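# Twist salt mill head four quarter turns clockwise

## Task

A salt mill with nothing inside rests unfixed on the table. Its body has four little claws rising around the base of the head, and a stripe on the body is aligned with a line marked on the head's top. Rotate the head clockwise (viewed from above) by four quarter turns relative to the body; complete revolutions are included in the count. At the end the mill must stand upright on the table and be at rest, and it must not rely on the robot to stay that way. Release the mill and pull the hand away once finished.

## Robot and tools

Robot and frame. The robot is a humanoid upper body on a stand past the table's -x edge (x = 0.18 m). Only its right arm (7 joints) and right hand move. Everything uses the scene frame: z = 0 is the table top with +z up, +x runs across the table away from the robot, and the robot's right side faces -y. The origin sits in the table plane roughly under the pelvis, which is 0.01 to 0.14 m above the table. The right shoulder is about 0.28 m above the pelvis, 0.14 m toward -y and 0.06 m toward +x, and the hand point reaches at most 0.54 m from it. The body may be slightly rotated or tilted. Joint ranges (rad): shoulder pitch -1.600 to 0.500, shoulder roll -1.600 to 0.000, shoulder yaw -1.300 to 1.300, elbow -1.047 to 2.094, wrist roll -1.972 to 1.972, wrist pitch -1.614 to 1.614, wrist yaw -1.614 to 1.614.

Hand point. A point fixed to the palm, 0.06 m out from its face, where thumb tip and two fingertips meet in a pinch. Its axes: +y out of the palm (the side objects must be on), +z along the straightened fingers, +x across the palm from the index toward the middle finger. Flat fingers extend 0.095 m past the point along +z; the thumb tip is 0.035 m past it along +y. To grab from above, point +y downward. The wrist camera (index side) and its clamp can bump into things.

execute_actions(actions). actions is a list of up to 15 actions, run one after another; an empty list only returns state and images. Each action is a list of up to 15 rows; each row lasts one control step (1/30 s), and if fewer than 15 rows are given the last is repeated, so every action lasts 0.5 s. A row holds 13 numbers, each in [-1, 1]: dx, dy, dz, rx, ry, rz, thumb_0, thumb_1, thumb_2, middle_0, middle_1, index_0, index_1.
- dx, dy, dz, rx, ry, rz: a target offset, not an absolute pose, expressed in the hand point's own axes and measured from the hand point's pose at the beginning of that action (for a call's first action, from the pose last reported). Every row is relative to that same starting pose, not to the row before. 1.0 equals 0.6 m of translation or 180 degrees; rx, ry, rz form a single rotation vector.
- The seven hand numbers are absolute motor goals, scaled linearly between each hinge's stops. thumb_0 spins the thumb (+60 deg at +1, -60 at -1) without closing it; toward +1 a bent thumb's tip swings to the middle finger side, toward -1 to the index side. For the other six, +1 is open and -1 closed: thumb_1 (+35 deg at +1 to -60 at -1, straight at +0.26), thumb_2 (0 to -100 deg), and for each finger _0 bends the knuckle toward the thumb (0 to +90) and _1 curls the tip link (0 to +100).
- Optionally 7 more numbers (0 to 1) per row scale each arm joint's position gain, in the Joint positions order; they stay until changed.

Motion behaviour. Each step the commanded pose is clipped to within 70 mm and 16 degrees of the measured pose; the controller then steers the joints there by damped inverse kinematics, favouring position over orientation. The arm lags, coasts briefly after an action, and ends up no further than the last clipped pose, so big or chained moves fall short and need follow-up actions. Joint targets move at most 2.4 rad/s, with 0.1 s to reach that speed. Between calls the robot keeps holding the last command.

Gripping. Each finger motor is a soft spring toward its goal: it only presses on an object when the goal is past the contact surface, more firmly the further past. Jumping a goal flings a free hinge at full speed. A free hinge will not move unless its goal is 0.06 to 0.07 away (thumb_0: 0.17) and stops about that short. Repeating hand_goal keeps a grip; repeating hand_position may loosen it; goals more open than hand_position release it.

Results. State line: end_effector_position (m) and end_effector_quat_wxyz in the scene frame; printed position can be off, worse at long reach. "Hand target" is where the controller is currently driving. "pose unreachable" means a clearance check altered or blocked the command. Step readings list positions at some steps; HELD marks a step where the row was held back. hand_goal, hand_position and hand_torque_nm (N m, positive toward -1) use the command order. Joint positions are also given. Camera images follow from cam_high (504x504), cam_low (504x504), cam_wrist (616x616, fisheye), with calibration lines (K, distortion, T_world_to_cam) for projecting world points; any changed camera is listed.

zoom_image(camera, region): camera is "cam_high", "cam_low" or "cam_wrist"; region is [x0, y0, x1, y1] in that image's pixels from the top-left, at most 504 by 504, giving a finer view of the latest image.

finished_scene(scene): pass the number of the current scene; it ends the scene after the last command has been held, cannot be undone, and reports success. Replying without any tool call ends all work.

Avoid. Knocking or placing anything off the table fails the task. Drops, slips, slamming and hard pushes are penalised. If contact torque reaches a joint's load limit (shoulder and elbow joints and wrist roll 23.5 N m, wrist pitch and yaw 4.7 N m, held weight included) the arm halts for 10 s and the rest of the call is dropped. Holding loads heats motors: MOTOR HOT warns from 90 °C; at 120 °C an OVER-TEMPERATURE FAULT releases arm and hand. Smooth, low-effort, quick motion is preferred. Leave the mill upright and still, then open the hand and back away before finishing.

Each tool is called after "Emit:" by a JSON object that holds its "fn" and its "kwargs", one argument or row to a line.

## Session

Emit:
{"fn": "execute_actions", "kwargs": {
  "actions": []
}}

Scene clock: 0.00 s.
end_effector_position=(+0.2476, -0.3456, +0.2497) hand_goal=(+0.000, +0.263, +1.000, +1.000, +1.000, +1.000, +1.000) hand_position=(+0.000, +0.263, +1.000, +1.000, +1.000, +1.000, +1.000) hand_torque_nm=(+0.00, +0.00, +0.00, +0.00, +0.00, +0.00, +0.00) end_effector_quat_wxyz=(+0.303, -0.368, +0.678, -0.560)
Joint positions: [ 0.107 -0.889 -0.875 -0.752 -0.871  0.604  1.099]
Joint velocities: [0.    0.003 0.012 0.005 0.003 0.    0.   ]
Hand target: +0.248, -0.346, +0.250; +0.303, -0.368, +0.678, -0.560
Joint stiffness scale: [1. 1. 1. 1. 1. 1. 1.]

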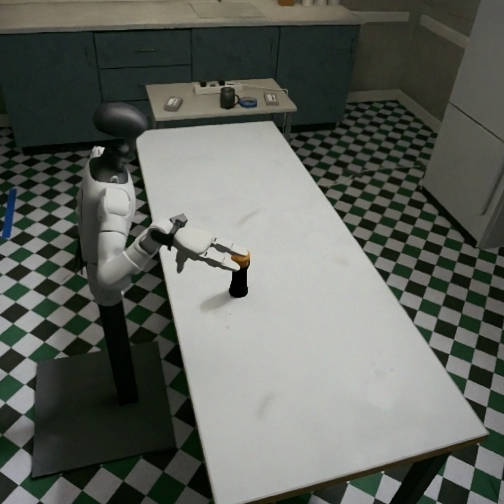

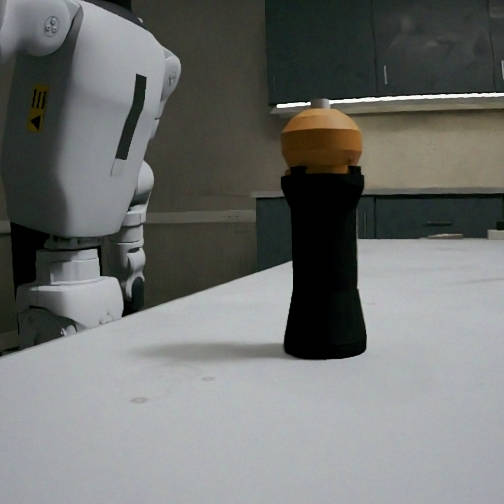

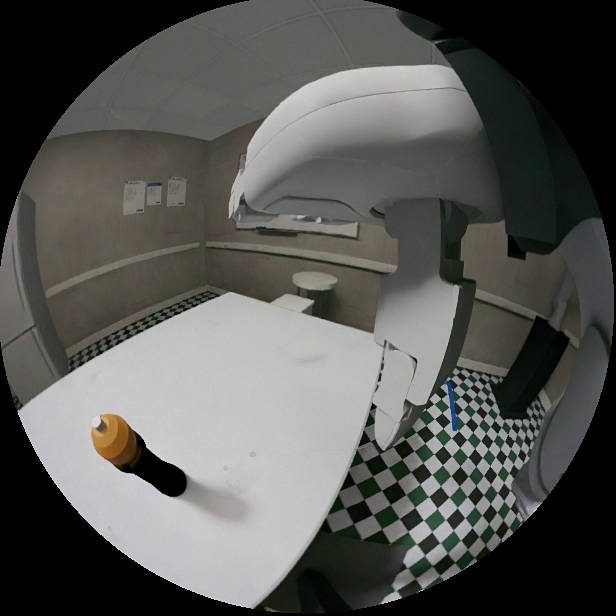

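Emit:
{"fn": "zoom_image", "kwargs": {
  "camera": "cam_low",
  "region": [260, 80, 390, 210]
}}

Emit:
{"fn": "zoom_image", "kwargs": {
  "camera": "cam_wrist",
  "region": [70, 390, 210, 530]
}}

Emit:
{"fn": "zoom_image", "kwargs": {
  "camera": "cam_high",
  "region": [200, 230, 280, 310]
}}

Region (260, 80, 390, 210) of cam_low's 504x504 image, scaled by 3.877, with more detail than that image has.

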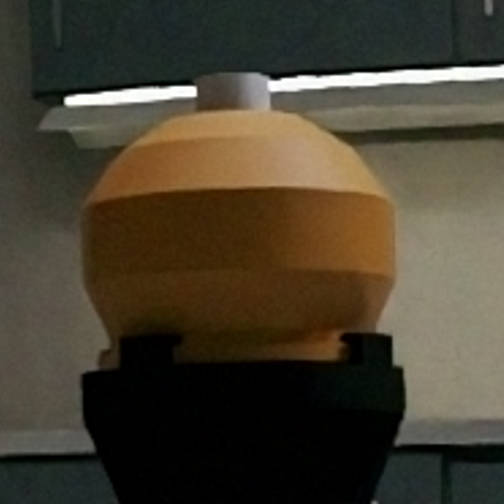

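Region (70, 390, 210, 530) of cam_wrist's 616x616 image, scaled by 3.600, with more detail than that image has.

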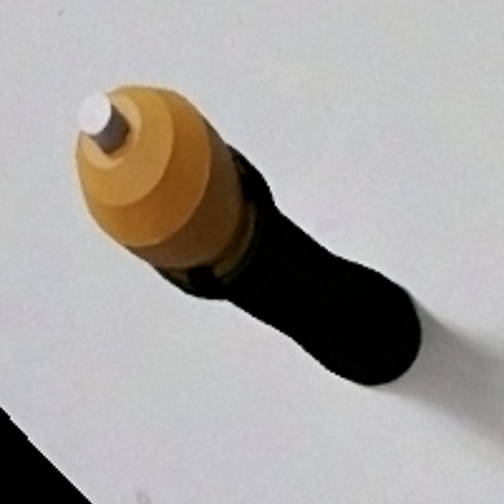

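Region (200, 230, 280, 310) of cam_high's 504x504 image, scaled by 6.300, with more detail than that image has.

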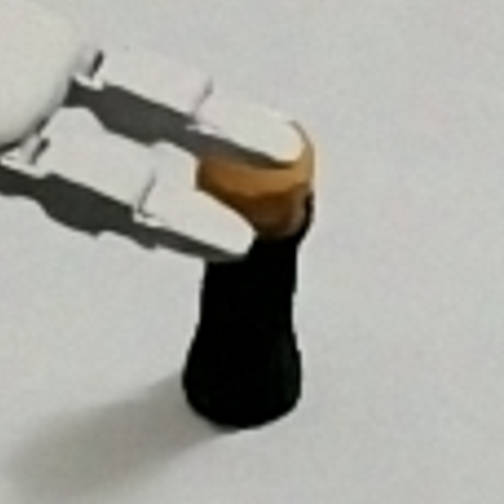

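Emit:
{"fn": "execute_actions", "kwargs": {
  "actions": [
    [[-0.379,-0.03,0.061,0.06,-0.3,0,0,0.6,1,0.3,0.8,0.3,0.8]]
  ]
}}

Scene clock: 65.03 s.
end_effector_position=(+0.3493, -0.2007, +0.2720) hand_goal=(+0.000, +0.600, +1.000, +0.300, +0.800, +0.300, +0.800) hand_position=(+0.000, +0.512, +1.000, +0.365, +0.873, +0.365, +0.873) hand_torque_nm=(+0.00, -0.09, +0.00, +0.06, +0.08, +0.06, +0.08) end_effector_quat_wxyz=(+0.579, -0.531, +0.443, -0.432)
Joint positions: [-0.351 -0.893 -0.434 -0.658 -0.515  0.245  0.746]
Joint velocities: [-1.157  0.     1.259  1.379  0.506 -1.386 -1.085]
Hand target: +0.376, -0.180, +0.269; +0.607, -0.547, +0.410, -0.405
Off the commanded pose: 0.062 m, 7 deg; position clipped at the last step of the last action.
Joint stiffness scale: [1. 1. 1. 1. 1. 1. 1.]
Step readings (end_effector_position):
0: (+0.2476, -0.3456, +0.2497)
1: (+0.2478, -0.3457, +0.2500)
2: (+0.2481, -0.3456, +0.2503)
4: (+0.2579, -0.3337, +0.2498)
8: (+0.2935, -0.2782, +0.2600)
15: end_effector_position above
camera_calibration (this result's frames):
cam_wrist: T_world_to_cam=[[-0.275228, -0.955745, -0.103929, -0.0550984], [-0.219774, 0.167791, -0.961013, 0.395892], [0.935921, -0.241657, -0.256229, -0.197518], [0, 0, 0, 1]] pos_world=[0.256703, -0.166819, 0.324121]

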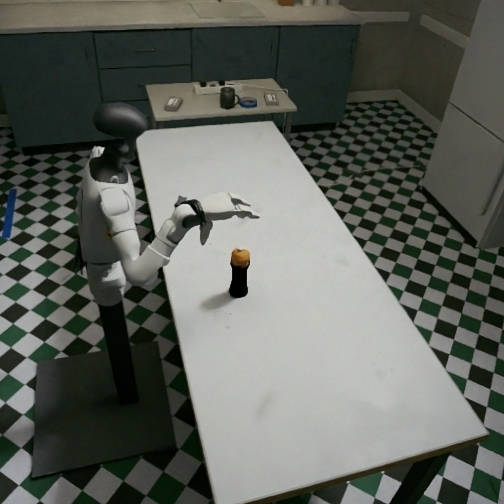

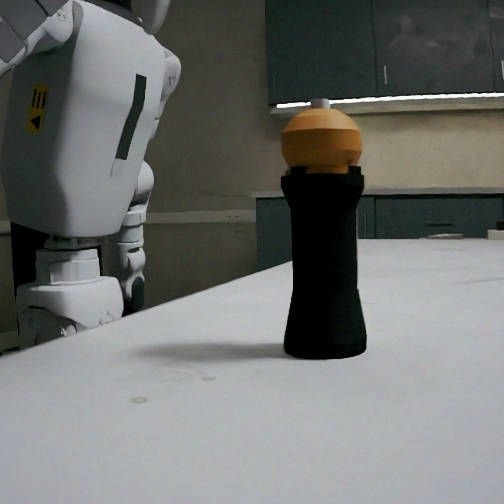

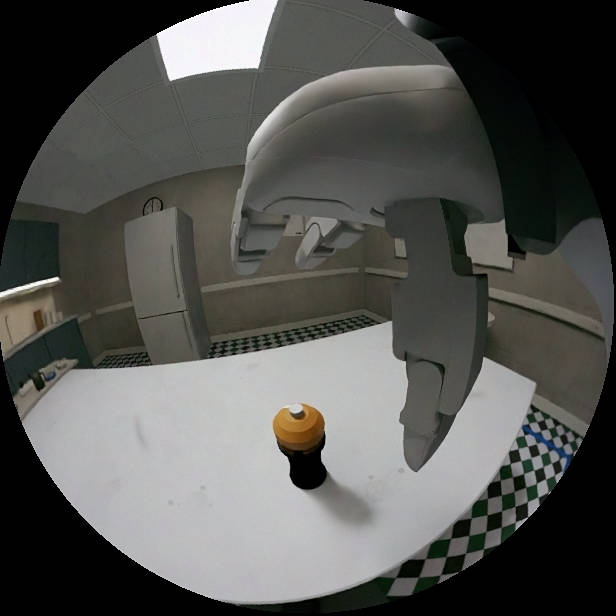

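Emit:
{"fn": "zoom_image", "kwargs": {
  "camera": "cam_wrist",
  "region": [250, 380, 370, 500]
}}

Region (250, 380, 370, 500) of cam_wrist's 616x616 image, scaled by 4.200, with more detail than that image has.

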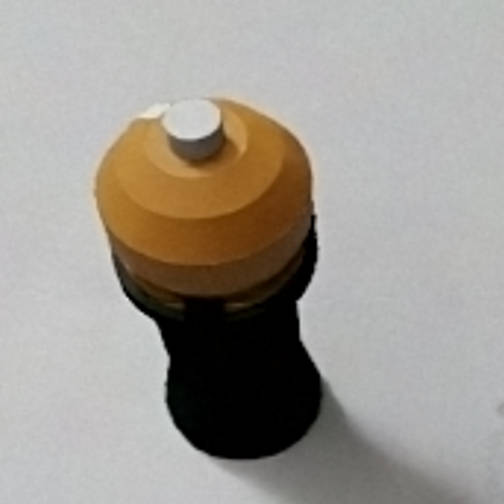

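Emit:
{"fn": "execute_actions", "kwargs": {
  "actions": [
    [[-0.017,0.017,0.073,0,-0.11,0,0,0.6,1,0.3,0.8,0.3,0.8]],
    [[0,0,0,0,0,0,0,0.6,1,0.3,0.8,0.3,0.8]]
  ]
}}

Scene clock: 92.53 s.
end_effector_position=(+0.3895, -0.1808, +0.2660) hand_goal=(+0.000, +0.600, +1.000, +0.300, +0.800, +0.300, +0.800) hand_position=(+0.000, +0.516, +1.000, +0.363, +0.872, +0.363, +0.872) hand_torque_nm=(+0.00, -0.09, +0.00, +0.06, +0.08, +0.06, +0.08) end_effector_quat_wxyz=(+0.649, -0.594, +0.335, -0.337)
Joint positions: [-0.561 -0.968 -0.269 -0.135 -0.313 -0.328  0.569]
Joint velocities: [ 0.    -0.006  0.003  0.     0.003  0.     0.   ]
Hand target: +0.389, -0.181, +0.266; +0.649, -0.594, +0.335, -0.338
Off the commanded pose: 0.000 m, 0 deg.
Joint stiffness scale: [1. 1. 1. 1. 1. 1. 1.]
Step readings (end_effector_position; steps 1 to 15: 1st action; 16 to 30: 2nd action):
0: (+0.3753, -0.1801, +0.2679)
1: (+0.3753, -0.1801, +0.2679)
2: (+0.3754, -0.1801, +0.2679)
4: (+0.3776, -0.1793, +0.2673)
8: (+0.3854, -0.1808, +0.2661)
15: (+0.3894, -0.1810, +0.2660)
16: (+0.3895, -0.1808, +0.2659)
17: (+0.3895, -0.1808, +0.2659)
19: (+0.3895, -0.1809, +0.2659)
23: (+0.3895, -0.1808, +0.2660)
30: end_effector_position above
camera_calibration (this result's frames):
cam_wrist: T_world_to_cam=[[0.0661497, -0.992908, -0.0987857, -0.16668], [-0.231465, 0.0810324, -0.969463, 0.386682], [0.970592, 0.0869951, -0.224463, -0.194461], [0, 0, 0, 1]] pos_world=[0.289272, -0.179914, 0.314759]

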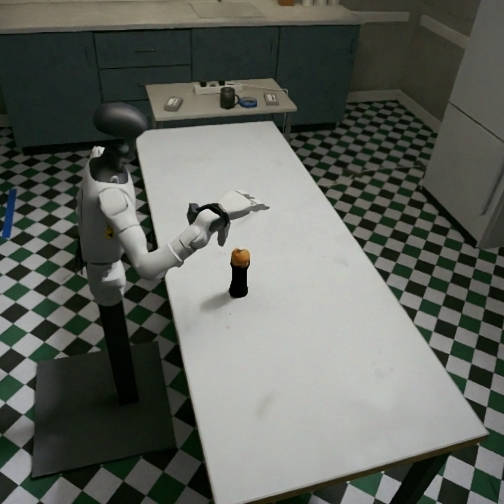

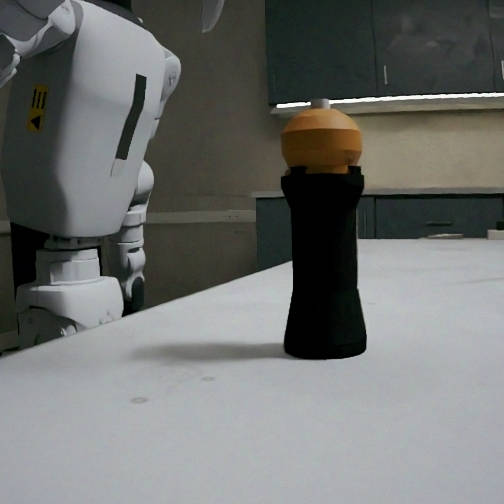

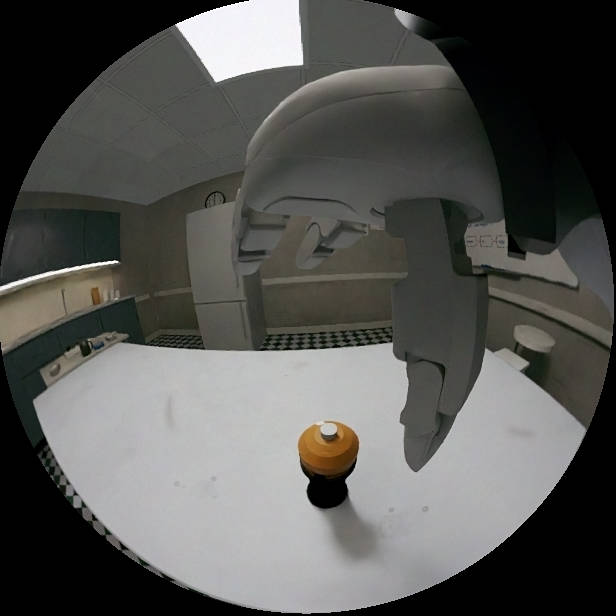

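Emit:
{"fn": "zoom_image", "kwargs": {
  "camera": "cam_wrist",
  "region": [270, 400, 390, 520]
}}

Region (270, 400, 390, 520) of cam_wrist's 616x616 image, scaled by 4.200, with more detail than that image has.

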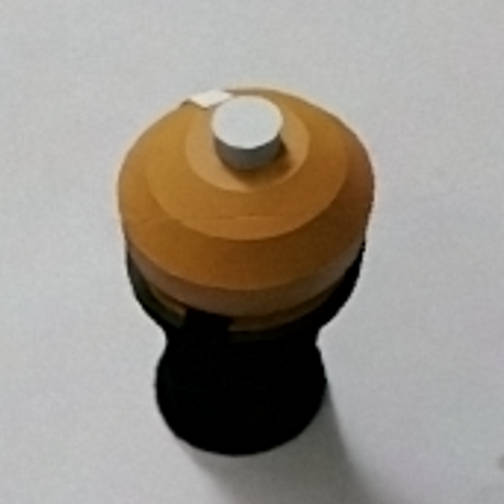

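Emit:
{"fn": "execute_actions", "kwargs": {
  "actions": [
    [[0,0,0,0.02,0,0,0,0.3,1,-0.5,0.6,-0.5,0.6]],
    [[0,0,0,0,0,0,0,0.3,1,-0.5,0.6,-0.5,0.6]]
  ]
}}

Scene clock: 132.30 s.
end_effector_position=(+0.3894, -0.1809, +0.2652) hand_goal=(+0.000, +0.300, +1.000, -0.500, +0.600, -0.500, +0.600) hand_position=(+0.000, +0.379, +1.000, -0.428, +0.674, -0.428, +0.674) hand_torque_nm=(+0.00, +0.08, +0.00, +0.07, +0.08, +0.07, +0.08) end_effector_quat_wxyz=(+0.668, -0.572, +0.327, -0.346)
Joint positions: [-0.52  -0.938 -0.296 -0.143 -0.329 -0.354  0.504]
Joint velocities: [-0.012 -0.006  0.006  0.003 -0.002  0.     0.   ]
Hand target: +0.389, -0.181, +0.265; +0.668, -0.572, +0.327, -0.346
Off the commanded pose: 0.000 m, 0 deg.
Joint stiffness scale: [1. 1. 1. 1. 1. 1. 1.]
Step readings (end_effector_position; steps 1 to 15: 1st action; 16 to 30: 2nd action):
0: (+0.3895, -0.1808, +0.2660)
1: (+0.3896, -0.1808, +0.2663)
2: (+0.3896, -0.1807, +0.2669)
4: (+0.3895, -0.1810, +0.2677)
8: (+0.3892, -0.1811, +0.2644)
15: (+0.3894, -0.1809, +0.2652)
16: (+0.3894, -0.1809, +0.2652)
17: (+0.3894, -0.1809, +0.2652)
19: (+0.3894, -0.1809, +0.2652)
23: (+0.3894, -0.1809, +0.2652)
30: end_effector_position above
camera_calibration (this result's frames):
cam_wrist: T_world_to_cam=[[0.0678102, -0.988564, -0.134697, -0.15718], [-0.185674, 0.120145, -0.975239, 0.376712], [0.980269, 0.0911409, -0.175404, -0.210554], [0, 0, 0, 1]] pos_world=[0.287003, -0.181453, 0.30928]

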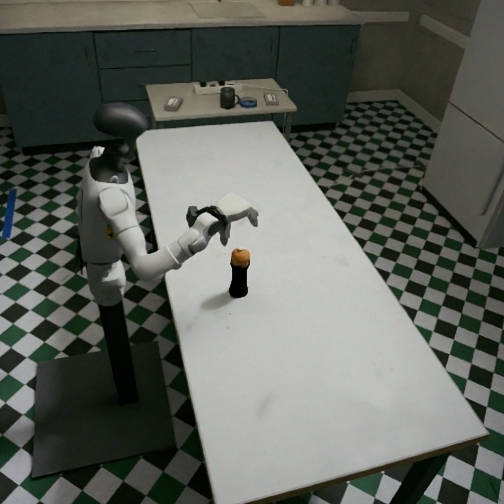

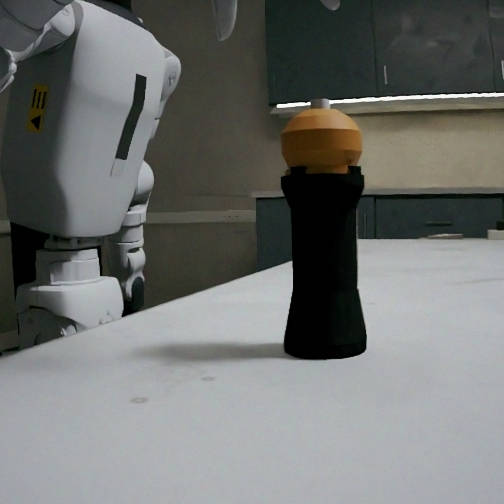

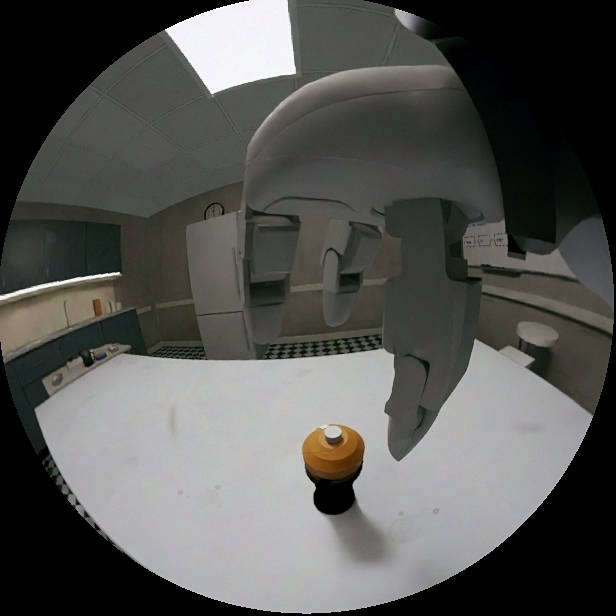

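Emit:
{"fn": "execute_actions", "kwargs": {
  "actions": [
    [[-0.007,0.03,0.048,-0.042,0,-0.013,0,0.4,1,-0.3,0.6,-0.3,0.6]],
    [[0,0,0,0,0,0,0,0.4,1,-0.3,0.6,-0.3,0.6]]
  ]
}}

Scene clock: 157.00 s.
end_effector_position=(+0.4129, -0.1584, +0.2512) hand_goal=(+0.000, +0.400, +1.000, -0.300, +0.600, -0.300, +0.600) hand_position=(+0.000, +0.379, +1.000, -0.401, +0.674, -0.402, +0.674) hand_torque_nm=(+0.00, -0.02, +0.00, -0.10, +0.08, -0.10, +0.08) end_effector_quat_wxyz=(+0.624, -0.622, +0.336, -0.332)
Joint positions: [-0.726 -0.926 -0.073 -0.055 -0.426 -0.28   0.565]
Joint velocities: [-0.002 -0.003  0.006  0.006 -0.009  0.     0.   ]
Hand target: +0.413, -0.158, +0.251; +0.624, -0.622, +0.336, -0.332
Off the commanded pose: 0.000 m, 0 deg.
Joint stiffness scale: [1. 1. 1. 1. 1. 1. 1.]
Step readings (end_effector_position; steps 1 to 15: 1st action; 16 to 30: 2nd action):
0: (+0.3894, -0.1809, +0.2652)
1: (+0.3894, -0.1809, +0.2652)
2: (+0.3895, -0.1807, +0.2651)
4: (+0.3946, -0.1768, +0.2617)
8: (+0.4081, -0.1583, +0.2533)
15: (+0.4129, -0.1584, +0.2512)
16: (+0.4129, -0.1584, +0.2512)
17: (+0.4129, -0.1584, +0.2512)
19: (+0.4129, -0.1584, +0.2512)
23: (+0.4129, -0.1584, +0.2512)
30: end_effector_position above
camera_calibration (this result's frames):
cam_wrist: T_world_to_cam=[[0.0702752, -0.996717, -0.0402118, -0.164413], [-0.274832, 0.0194053, -0.961296, 0.382009], [0.958921, 0.0786068, -0.272566, -0.206881], [0, 0, 0, 1]] pos_world=[0.314925, -0.155024, 0.304224]

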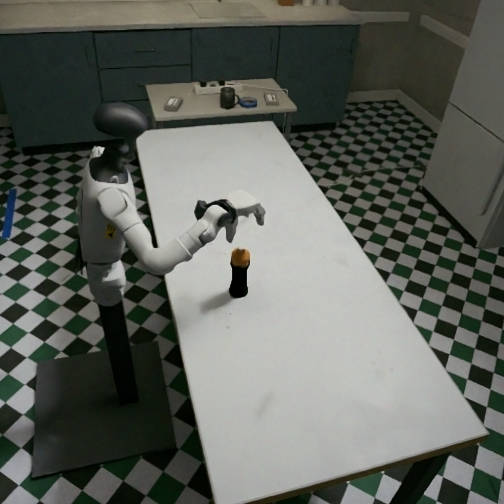

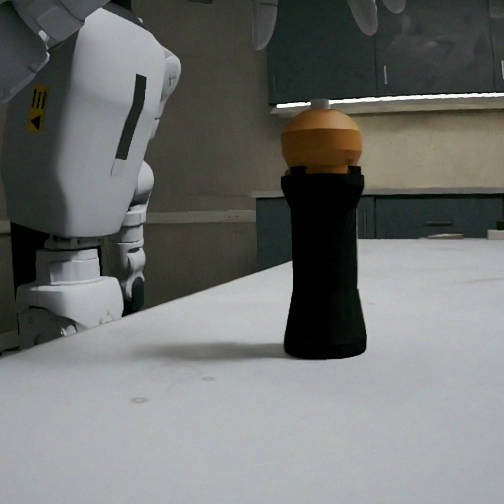

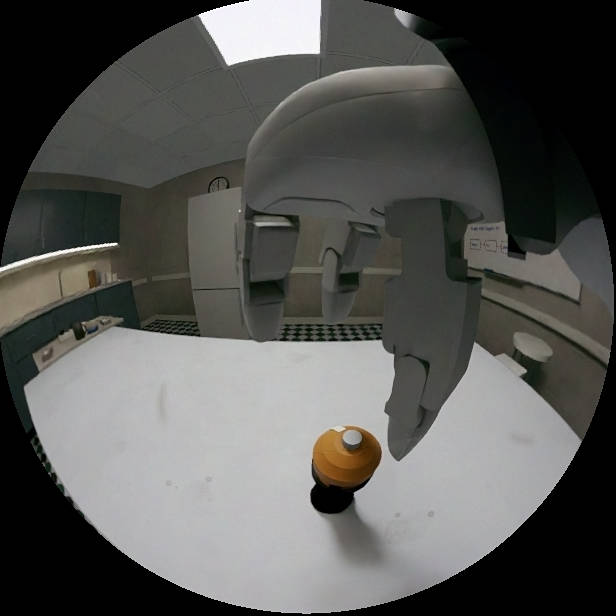

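Emit:
{"fn": "execute_actions", "kwargs": {
  "actions": [
    [[0,0.03,0,0,0,0,0,0.58,1,-0.08,0.6,-0.08,0.6]],
    [[0,0,0,0,0,0,0,0.58,1,-0.08,0.6,-0.08,0.6]]
  ]
}}

Scene clock: 171.87 s.
end_effector_position=(+0.4124, -0.1576, +0.2322) hand_goal=(+0.000, +0.580, +1.000, -0.080, +0.600, -0.080, +0.600) hand_position=(+0.000, +0.490, +1.000, -0.191, +0.673, -0.191, +0.673) hand_torque_nm=(+0.00, -0.09, +0.00, -0.11, +0.08, -0.11, +0.08) end_effector_quat_wxyz=(+0.625, -0.621, +0.340, -0.328)
Joint positions: [-0.673 -0.902 -0.059 -0.044 -0.459 -0.305  0.503]
Joint velocities: [ 0.    -0.005  0.006 -0.009 -0.005  0.     0.   ]
Hand target: +0.412, -0.158, +0.232; +0.625, -0.621, +0.340, -0.328
Off the commanded pose: 0.000 m, 0 deg.
Joint stiffness scale: [1. 1. 1. 1. 1. 1. 1.]
Step readings (end_effector_position; steps 1 to 15: 1st action; 16 to 30: 2nd action):
0: (+0.4129, -0.1584, +0.2512)
1: (+0.4129, -0.1584, +0.2511)
2: (+0.4130, -0.1583, +0.2512)
4: (+0.4137, -0.1582, +0.2474)
8: (+0.4114, -0.1585, +0.2299)
15: (+0.4124, -0.1576, +0.2322)
16: (+0.4124, -0.1576, +0.2322)
17: (+0.4124, -0.1576, +0.2322)
19: (+0.4124, -0.1576, +0.2322)
23: (+0.4124, -0.1576, +0.2322)
30: end_effector_position above
camera_calibration (this result's frames):
cam_wrist: T_world_to_cam=[[0.0698865, -0.996405, -0.0478849, -0.162359], [-0.281407, 0.0263607, -0.959226, 0.366987], [0.95704, 0.0805121, -0.278553, -0.209109], [0, 0, 0, 1]] pos_world=[0.314745, -0.154614, 0.286001]

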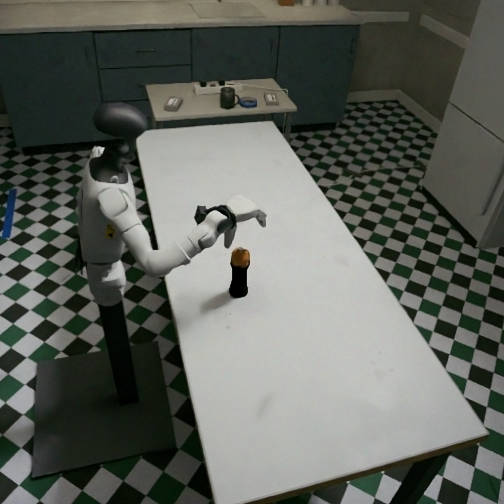

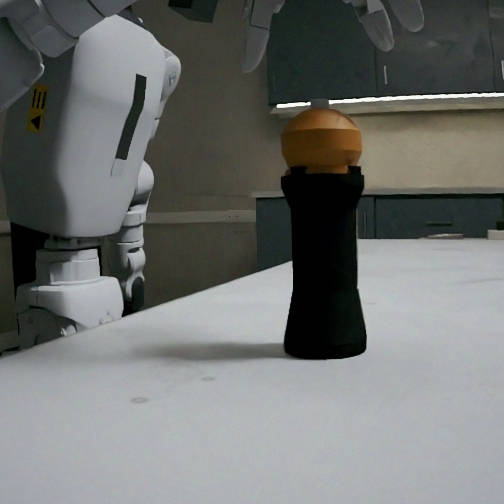

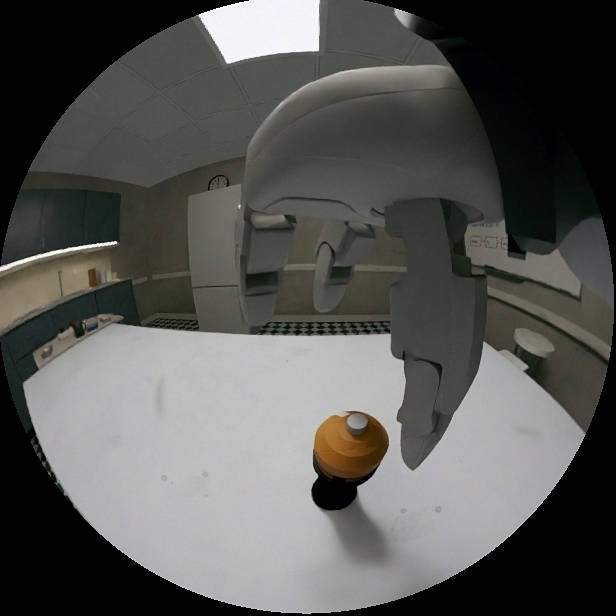

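Emit:
{"fn": "execute_actions", "kwargs": {
  "actions": [
    [[0,0.04,0,0,0,0,0,0.58,1,-0.08,0.6,-0.08,0.6],[0,0.075,0,0,0,0,0,0.58,1,-0.08,0.6,-0.08,0.6]],
    [[0,0,0,0,0,0,0,0.58,1,-0.08,0.6,-0.08,0.6]]
  ]
}}

Emit:
{"fn": "zoom_image", "kwargs": {
  "camera": "cam_low",
  "region": [200, 0, 450, 250]
}}

Scene clock: 185.97 s.
end_effector_position=(+0.4124, -0.1564, +0.1890) hand_goal=(+0.000, +0.580, +1.000, -0.080, +0.600, -0.080, +0.600) hand_position=(+0.000, +0.493, +1.000, -0.178, +0.673, -0.179, +0.673) hand_torque_nm=(+0.00, -0.09, +0.00, -0.10, +0.08, -0.10, +0.08) end_effector_quat_wxyz=(+0.628, -0.617, +0.343, -0.327)
Joint positions: [-0.58  -0.84  -0.016  0.02  -0.565 -0.378  0.337]
Joint velocities: [ 0.014  0.006  0.003 -0.002  0.009  0.     0.   ]
Hand target: +0.412, -0.156, +0.189; +0.628, -0.617, +0.343, -0.327
Off the commanded pose: 0.000 m, 0 deg.
Joint stiffness scale: [1. 1. 1. 1. 1. 1. 1.]
Step readings (end_effector_position; steps 1 to 15: 1st action; 16 to 30: 2nd action):
0: (+0.4124, -0.1576, +0.2322)
1: (+0.4124, -0.1576, +0.2322)
2: (+0.4125, -0.1576, +0.2323)
4: (+0.4138, -0.1573, +0.2283)
8: (+0.4062, -0.1574, +0.1818)
15: (+0.4124, -0.1564, +0.1890)
16: (+0.4124, -0.1564, +0.1890)
17: (+0.4124, -0.1564, +0.1890)
19: (+0.4124, -0.1564, +0.1890)
23: (+0.4124, -0.1564, +0.1890)
30: end_effector_position above
camera_calibration (this result's frames):
cam_wrist: T_world_to_cam=[[0.066733, -0.995988, -0.0596215, -0.159649], [-0.281468, 0.0385363, -0.958797, 0.327333], [0.957247, 0.0807649, -0.277767, -0.221487], [0, 0, 0, 1]] pos_world=[0.314805, -0.153734, 0.242806]

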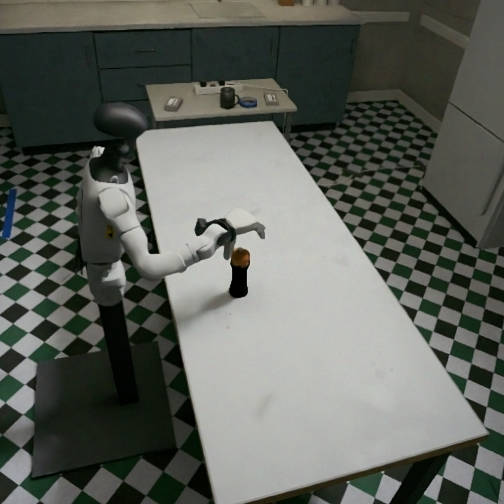

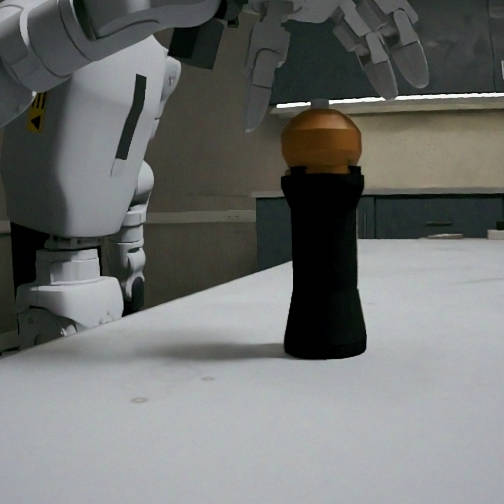

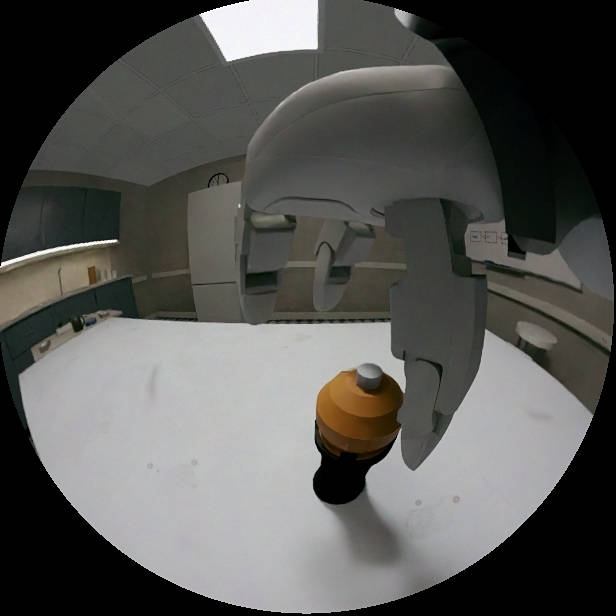

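Region (200, 0, 450, 250) of cam_low's 504x504 image, scaled by 2.016, with more detail than that image has.

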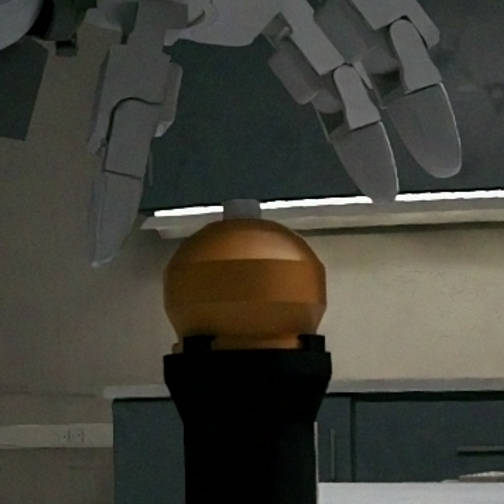

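Emit:
{"fn": "execute_actions", "kwargs": {
  "actions": [
    [[0,0.004,0,0,0,0,0,0.5,1,-0.2,0.6,-0.2,0.6],[0,0.008,0,0,0,0,0,0.45,1,-0.3,0.6,-0.3,0.6],[0,0.012,0,0,0,0,0,0.4,1,-0.35,0.6,-0.35,0.6],[0,0.016,0,0,0,0,0,0.35,1,-0.4,0.6,-0.4,0.6],[0,0.02,0,0,0,0,0,0.3,1,-0.45,0.6,-0.45,0.6],[0,0.02,0,0,0,0,0,0.3,1,-0.5,0.6,-0.5,0.6]],
    [[0,0,0,0,0,0,0,0.3,1,-0.5,0.6,-0.5,0.6]]
  ]
}}

Emit:
{"fn": "zoom_image", "kwargs": {
  "camera": "cam_low",
  "region": [200, 0, 450, 250]
}}

Scene clock: 210.63 s.
end_effector_position=(+0.4119, -0.1562, +0.1766) hand_goal=(+0.000, +0.300, +1.000, -0.500, +0.600, -0.500, +0.600) hand_position=(+0.000, +0.376, +1.000, -0.426, +0.673, -0.426, +0.673) hand_torque_nm=(+0.00, +0.08, +0.00, +0.07, +0.08, +0.07, +0.08) end_effector_quat_wxyz=(+0.629, -0.616, +0.346, -0.326)
Joint positions: [-0.56  -0.827  0.001  0.045 -0.591 -0.394  0.29 ]
Joint velocities: [ 0.003  0.009  0.006  0.    -0.003  0.     0.   ]
Hand target: +0.412, -0.156, +0.177; +0.629, -0.616, +0.346, -0.326
Off the commanded pose: 0.000 m, 0 deg.
Joint stiffness scale: [1. 1. 1. 1. 1. 1. 1.]
Step readings (end_effector_position; steps 1 to 15: 1st action; 16 to 30: 2nd action):
0: (+0.4124, -0.1564, +0.1890)
1: (+0.4124, -0.1564, +0.1890)
2: (+0.4125, -0.1564, +0.1891)
4: (+0.4133, -0.1563, +0.1889)
8: (+0.4122, -0.1563, +0.1790)
15: (+0.4119, -0.1562, +0.1766)
16: (+0.4119, -0.1562, +0.1766)
17: (+0.4119, -0.1562, +0.1766)
19: (+0.4119, -0.1562, +0.1766)
23: (+0.4119, -0.1562, +0.1766)
30: end_effector_position above
camera_calibration (this result's frames):
cam_wrist: T_world_to_cam=[[0.0640643, -0.995835, -0.0648751, -0.158157], [-0.285878, 0.0439707, -0.957257, 0.317735], [0.956122, 0.0798723, -0.28187, -0.223371], [0, 0, 0, 1]] pos_world=[0.314535, -0.153628, 0.230932]

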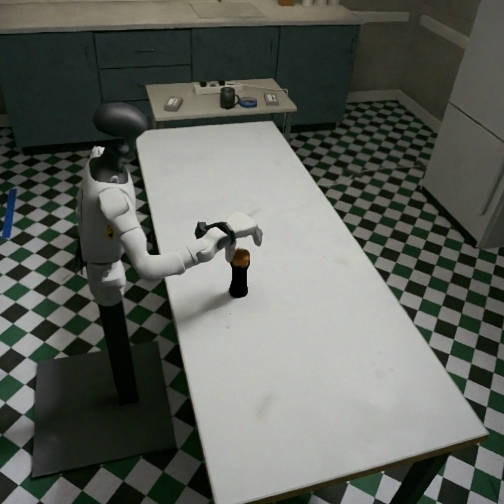

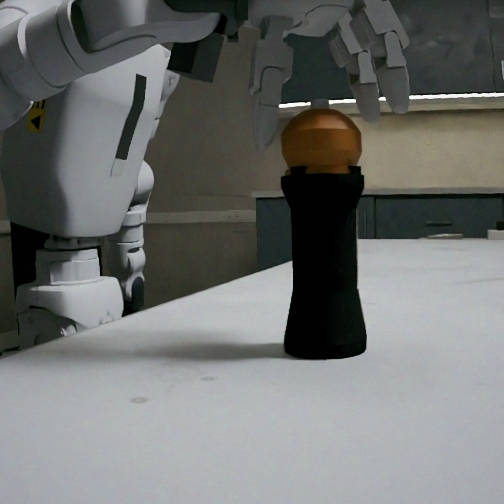

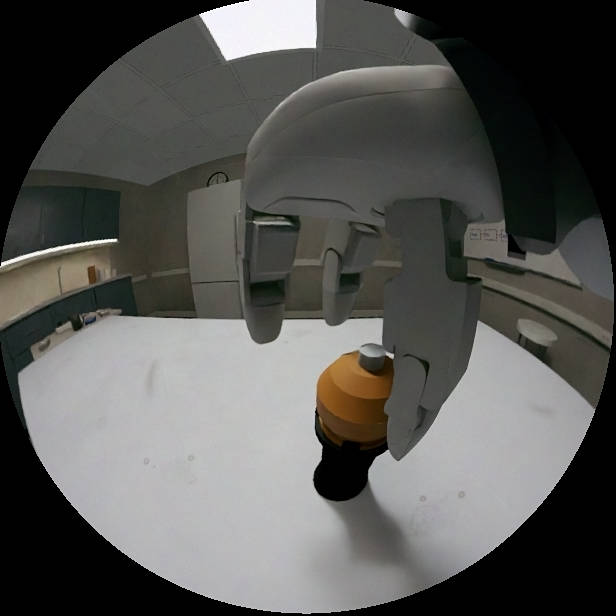

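Region (200, 0, 450, 250) of cam_low's 504x504 image, scaled by 2.016, with more detail than that image has.

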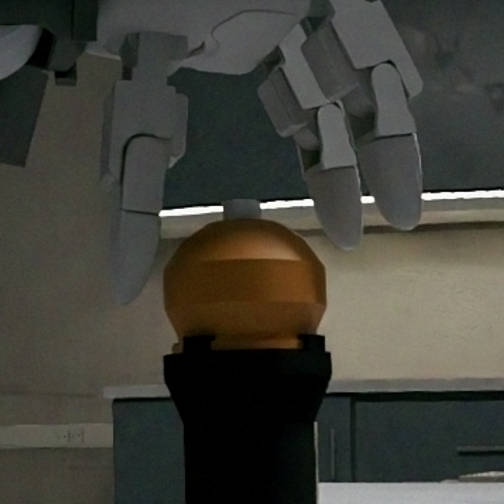

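Emit:
{"fn": "execute_actions", "kwargs": {
  "actions": [
    [[0,0.003,0,-0.01,0,0,0,0.4,0.8,-0.5,0.7,-0.5,0.7],[0,0.006,0,-0.02,0,0,0,0.45,0.6,-0.5,0.8,-0.5,0.8],[0,0.009,0,-0.03,0,0,0,0.5,0.5,-0.5,0.9,-0.5,0.9],[0,0.012,0,-0.04,0,0,0,0.55,0.4,-0.5,1,-0.5,1],[0,0.015,0,-0.04,0,0,0,0.55,0.3,-0.5,1,-0.5,1]],
    [[0,0,0,0,0,0,0,0.55,0.3,-0.5,1,-0.5,1]]
  ]
}}

Emit:
{"fn": "zoom_image", "kwargs": {
  "camera": "cam_low",
  "region": [200, 0, 450, 250]
}}

Scene clock: 235.33 s.
end_effector_position=(+0.4107, -0.1574, +0.1658) hand_goal=(+0.000, +0.550, +0.300, -0.500, +1.000, -0.500, +1.000) hand_position=(+0.000, +0.527, +0.436, -0.426, +0.923, -0.426, +0.923) hand_torque_nm=(+0.00, -0.02, +0.15, +0.07, -0.08, +0.07, -0.08) end_effector_quat_wxyz=(-0.585, +0.658, -0.365, +0.303)
Joint positions: [-0.622 -0.837  0.052  0.079 -0.584 -0.37   0.419]
Joint velocities: [ 0.003  0.002  0.006 -0.005  0.005  0.     0.   ]
Hand target: +0.411, -0.157, +0.166; -0.586, +0.657, -0.365, +0.303
Off the commanded pose: 0.000 m, 0 deg.
Joint stiffness scale: [1. 1. 1. 1. 1. 1. 1.]
Step readings (end_effector_position; steps 1 to 15: 1st action; 16 to 30: 2nd action):
0: (+0.4119, -0.1562, +0.1766)
1: (+0.4119, -0.1562, +0.1766)
2: (+0.4118, -0.1563, +0.1765)
4: (+0.4109, -0.1568, +0.1730)
8: (+0.4107, -0.1566, +0.1669)
15: (+0.4108, -0.1573, +0.1661)
16: (+0.4108, -0.1573, +0.1661)
17: (+0.4108, -0.1574, +0.1660)
19: (+0.4107, -0.1574, +0.1659)
23: (+0.4107, -0.1574, +0.1658)
30: end_effector_position above
camera_calibration (this result's frames):
cam_wrist: T_world_to_cam=[[0.0655982, -0.997831, 0.00553132, -0.172593], [-0.389404, -0.0307027, -0.920555, 0.331779], [0.918728, 0.0582329, -0.390573, -0.195206], [0, 0, 0, 1]] pos_world=[0.319859, -0.150665, 0.230133]

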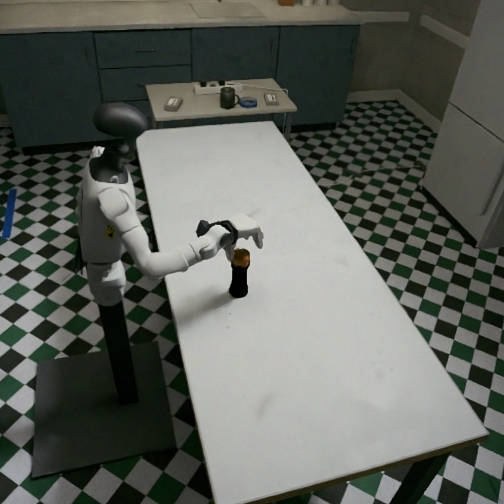

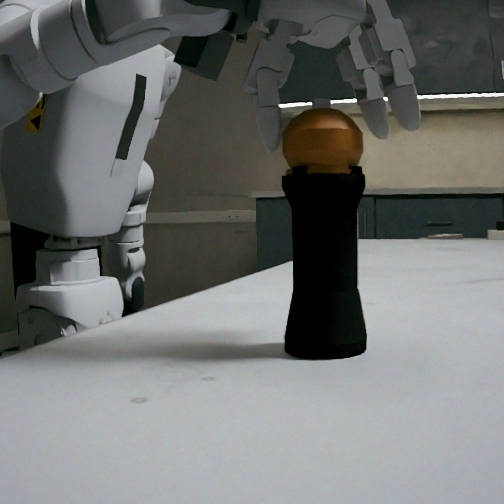

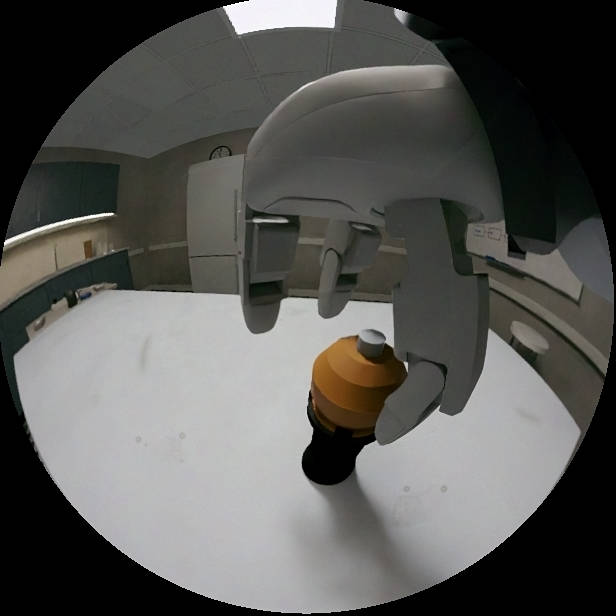

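Region (200, 0, 450, 250) of cam_low's 504x504 image, scaled by 2.016, with more detail than that image has.

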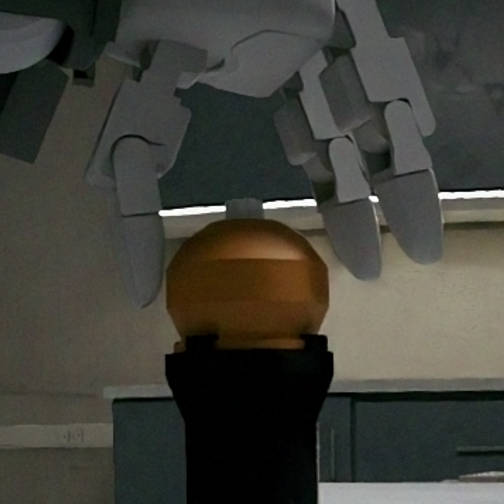

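Emit:
{"fn": "execute_actions", "kwargs": {
  "actions": [
    [[0,0,0,0,0,0,0,0.5,0.3,-0.55,1,-0.55,1],[0,0,0,0,0,0,0,0.5,0.3,-0.6,1,-0.6,1],[0,0,0,0,0,0,0,0.5,0.3,-0.62,1,-0.62,1],[0,0,0,0,0,0,0,0.5,0.3,-0.64,1,-0.64,1],[0,0,0,0,0,0,0,0.5,0.3,-0.66,1,-0.66,1],[0,0,0,0,0,0,0,0.5,0.3,-0.68,1,-0.68,1],[0,0,0,0,0,0,0,0.5,0.3,-0.7,1,-0.7,1]],
    [[0,0,0,0,0,0,0,0.5,0.3,-0.7,1,-0.7,1]]
  ]
}}

Emit:
{"fn": "zoom_image", "kwargs": {
  "camera": "cam_low",
  "region": [200, 0, 450, 250]
}}

Scene clock: 247.67 s.
end_effector_position=(+0.4105, -0.1575, +0.1656) hand_goal=(+0.000, +0.500, +0.300, -0.700, +1.000, -0.700, +1.000) hand_position=(+0.000, +0.527, +0.436, -0.620, +0.924, -0.620, +0.924) hand_torque_nm=(+0.00, +0.03, +0.15, +0.08, -0.08, +0.08, -0.08) end_effector_quat_wxyz=(-0.585, +0.658, -0.365, +0.303)
Joint positions: [-0.622 -0.837  0.052  0.079 -0.584 -0.37   0.421]
Joint velocities: [-0.012  0.002 -0.003  0.     0.     0.     0.   ]
Hand target: +0.411, -0.157, +0.166; -0.585, +0.658, -0.365, +0.303
Off the commanded pose: 0.000 m, 0 deg.
Joint stiffness scale: [1. 1. 1. 1. 1. 1. 1.]
Step readings (end_effector_position; steps 1 to 15: 1st action; 16 to 30: 2nd action):
0: (+0.4107, -0.1574, +0.1658)
1: (+0.4107, -0.1574, +0.1658)
2: (+0.4107, -0.1574, +0.1658)
4: (+0.4106, -0.1575, +0.1657)
8: (+0.4106, -0.1575, +0.1657)
15: (+0.4106, -0.1575, +0.1657)
16: (+0.4106, -0.1575, +0.1657)
17: (+0.4106, -0.1575, +0.1657)
19: (+0.4106, -0.1575, +0.1656)
23: (+0.4105, -0.1575, +0.1656)
30: end_effector_position above
camera_calibration (this result's frames):
cam_wrist: T_world_to_cam=[[0.0656073, -0.997826, 0.00631051, -0.17281], [-0.390746, -0.0315097, -0.919959, 0.331834], [0.918158, 0.0578902, -0.391963, -0.194736], [0, 0, 0, 1]] pos_world=[0.319798, -0.150705, 0.230035]

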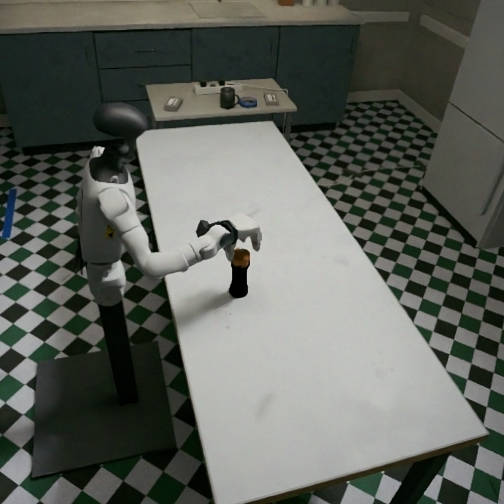

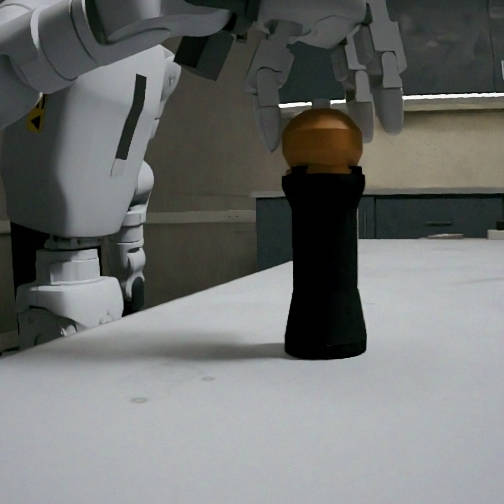

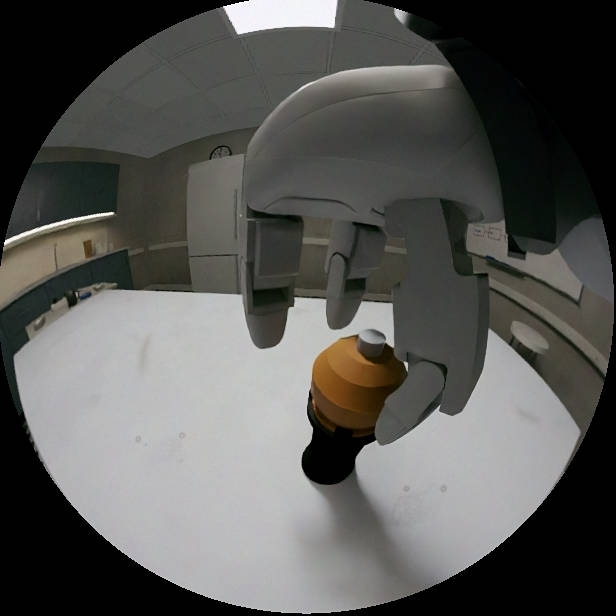

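Region (200, 0, 450, 250) of cam_low's 504x504 image, scaled by 2.016, with more detail than that image has.

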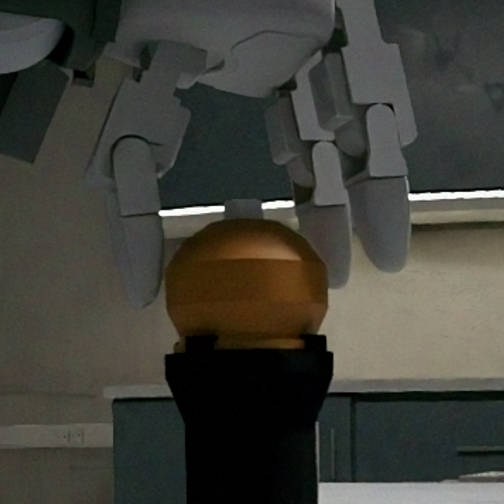

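Emit:
{"fn": "execute_actions", "kwargs": {
  "actions": [
    [[0,0,-0.005,0,0,0,0,0.5,0.3,-0.72,1,-0.72,1],[0,0,-0.01,0,0,0,0,0.5,0.3,-0.74,1,-0.74,1],[0,0,-0.015,0,0,0,0,0.5,0.3,-0.76,1,-0.76,1],[0,0,-0.02,0,0,0,0,0.5,0.3,-0.78,1,-0.78,1],[0,0,-0.022,0,0,0,0,0.5,0.3,-0.8,1,-0.8,1]],
    [[0,0,0,0,0,0,0,0.5,0.3,-0.8,1,-0.8,1]]
  ]
}}

Emit:
{"fn": "zoom_image", "kwargs": {
  "camera": "cam_low",
  "region": [200, 0, 450, 250]
}}

Scene clock: 284.20 s.
end_effector_position=(+0.3999, -0.1650, +0.1670) hand_goal=(+0.000, +0.500, +0.300, -0.800, +1.000, -0.800, +1.000) hand_position=(+0.000, +0.527, +0.376, -0.719, +0.926, -0.719, +0.925) hand_torque_nm=(+0.00, +0.03, +0.08, +0.08, -0.08, +0.08, -0.08) end_effector_quat_wxyz=(-0.584, +0.658, -0.365, +0.305)
Joint positions: [-0.554 -0.866  0.01   0.018 -0.559 -0.37   0.426]
Joint velocities: [ 0.    -0.005 -0.011  0.012  0.006  0.     0.   ]
Hand target: +0.400, -0.165, +0.167; -0.584, +0.658, -0.365, +0.305
Off the commanded pose: 0.000 m, 0 deg.
Joint stiffness scale: [1. 1. 1. 1. 1. 1. 1.]
Step readings (end_effector_position; steps 1 to 15: 1st action; 16 to 30: 2nd action):
0: (+0.4105, -0.1575, +0.1656)
1: (+0.4105, -0.1575, +0.1656)
2: (+0.4103, -0.1576, +0.1656)
4: (+0.4071, -0.1588, +0.1660)
8: (+0.4005, -0.1653, +0.1664)
15: (+0.3999, -0.1650, +0.1670)
16: (+0.3999, -0.1650, +0.1670)
17: (+0.3999, -0.1650, +0.1670)
19: (+0.3999, -0.1650, +0.1670)
23: (+0.3999, -0.1650, +0.1670)
30: end_effector_position above
camera_calibration (this result's frames):
cam_wrist: T_world_to_cam=[[0.0633502, -0.997945, 0.00963879, -0.179276], [-0.388815, -0.033575, -0.920704, 0.327741], [0.919135, 0.0545791, -0.390143, -0.18523], [0, 0, 0, 1]] pos_world=[0.309039, -0.157794, 0.231214]

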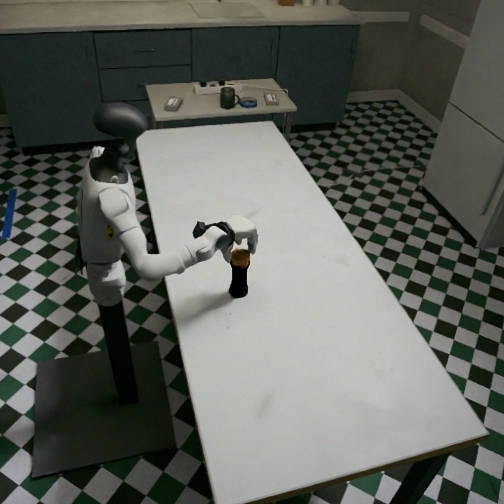

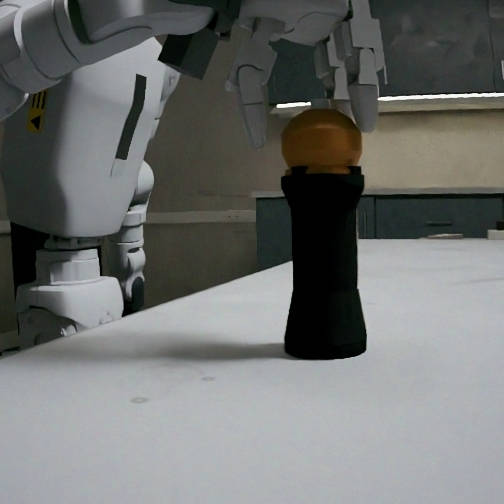

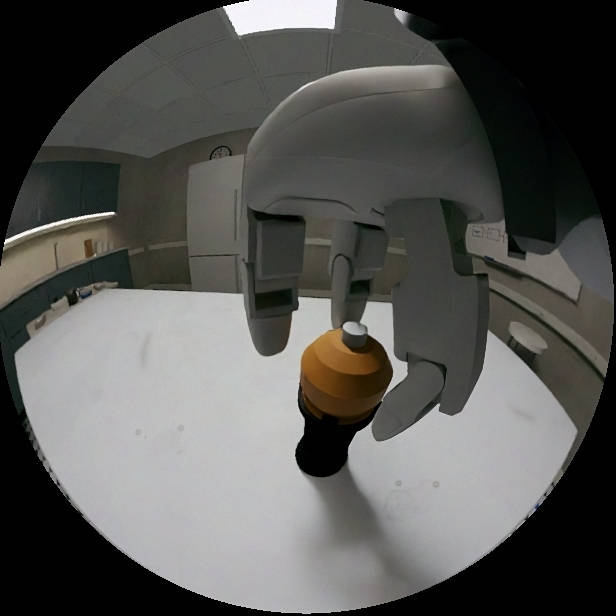

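Region (200, 0, 450, 250) of cam_low's 504x504 image, scaled by 2.016, with more detail than that image has.

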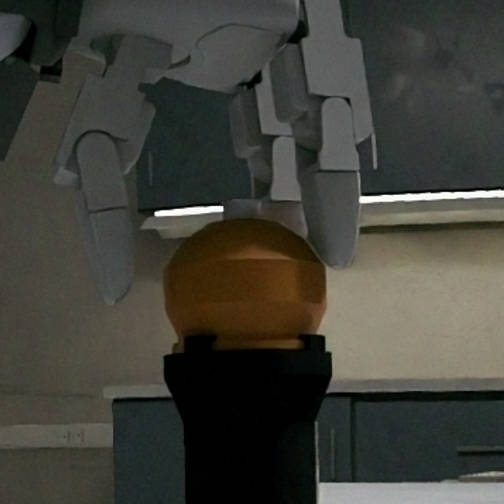

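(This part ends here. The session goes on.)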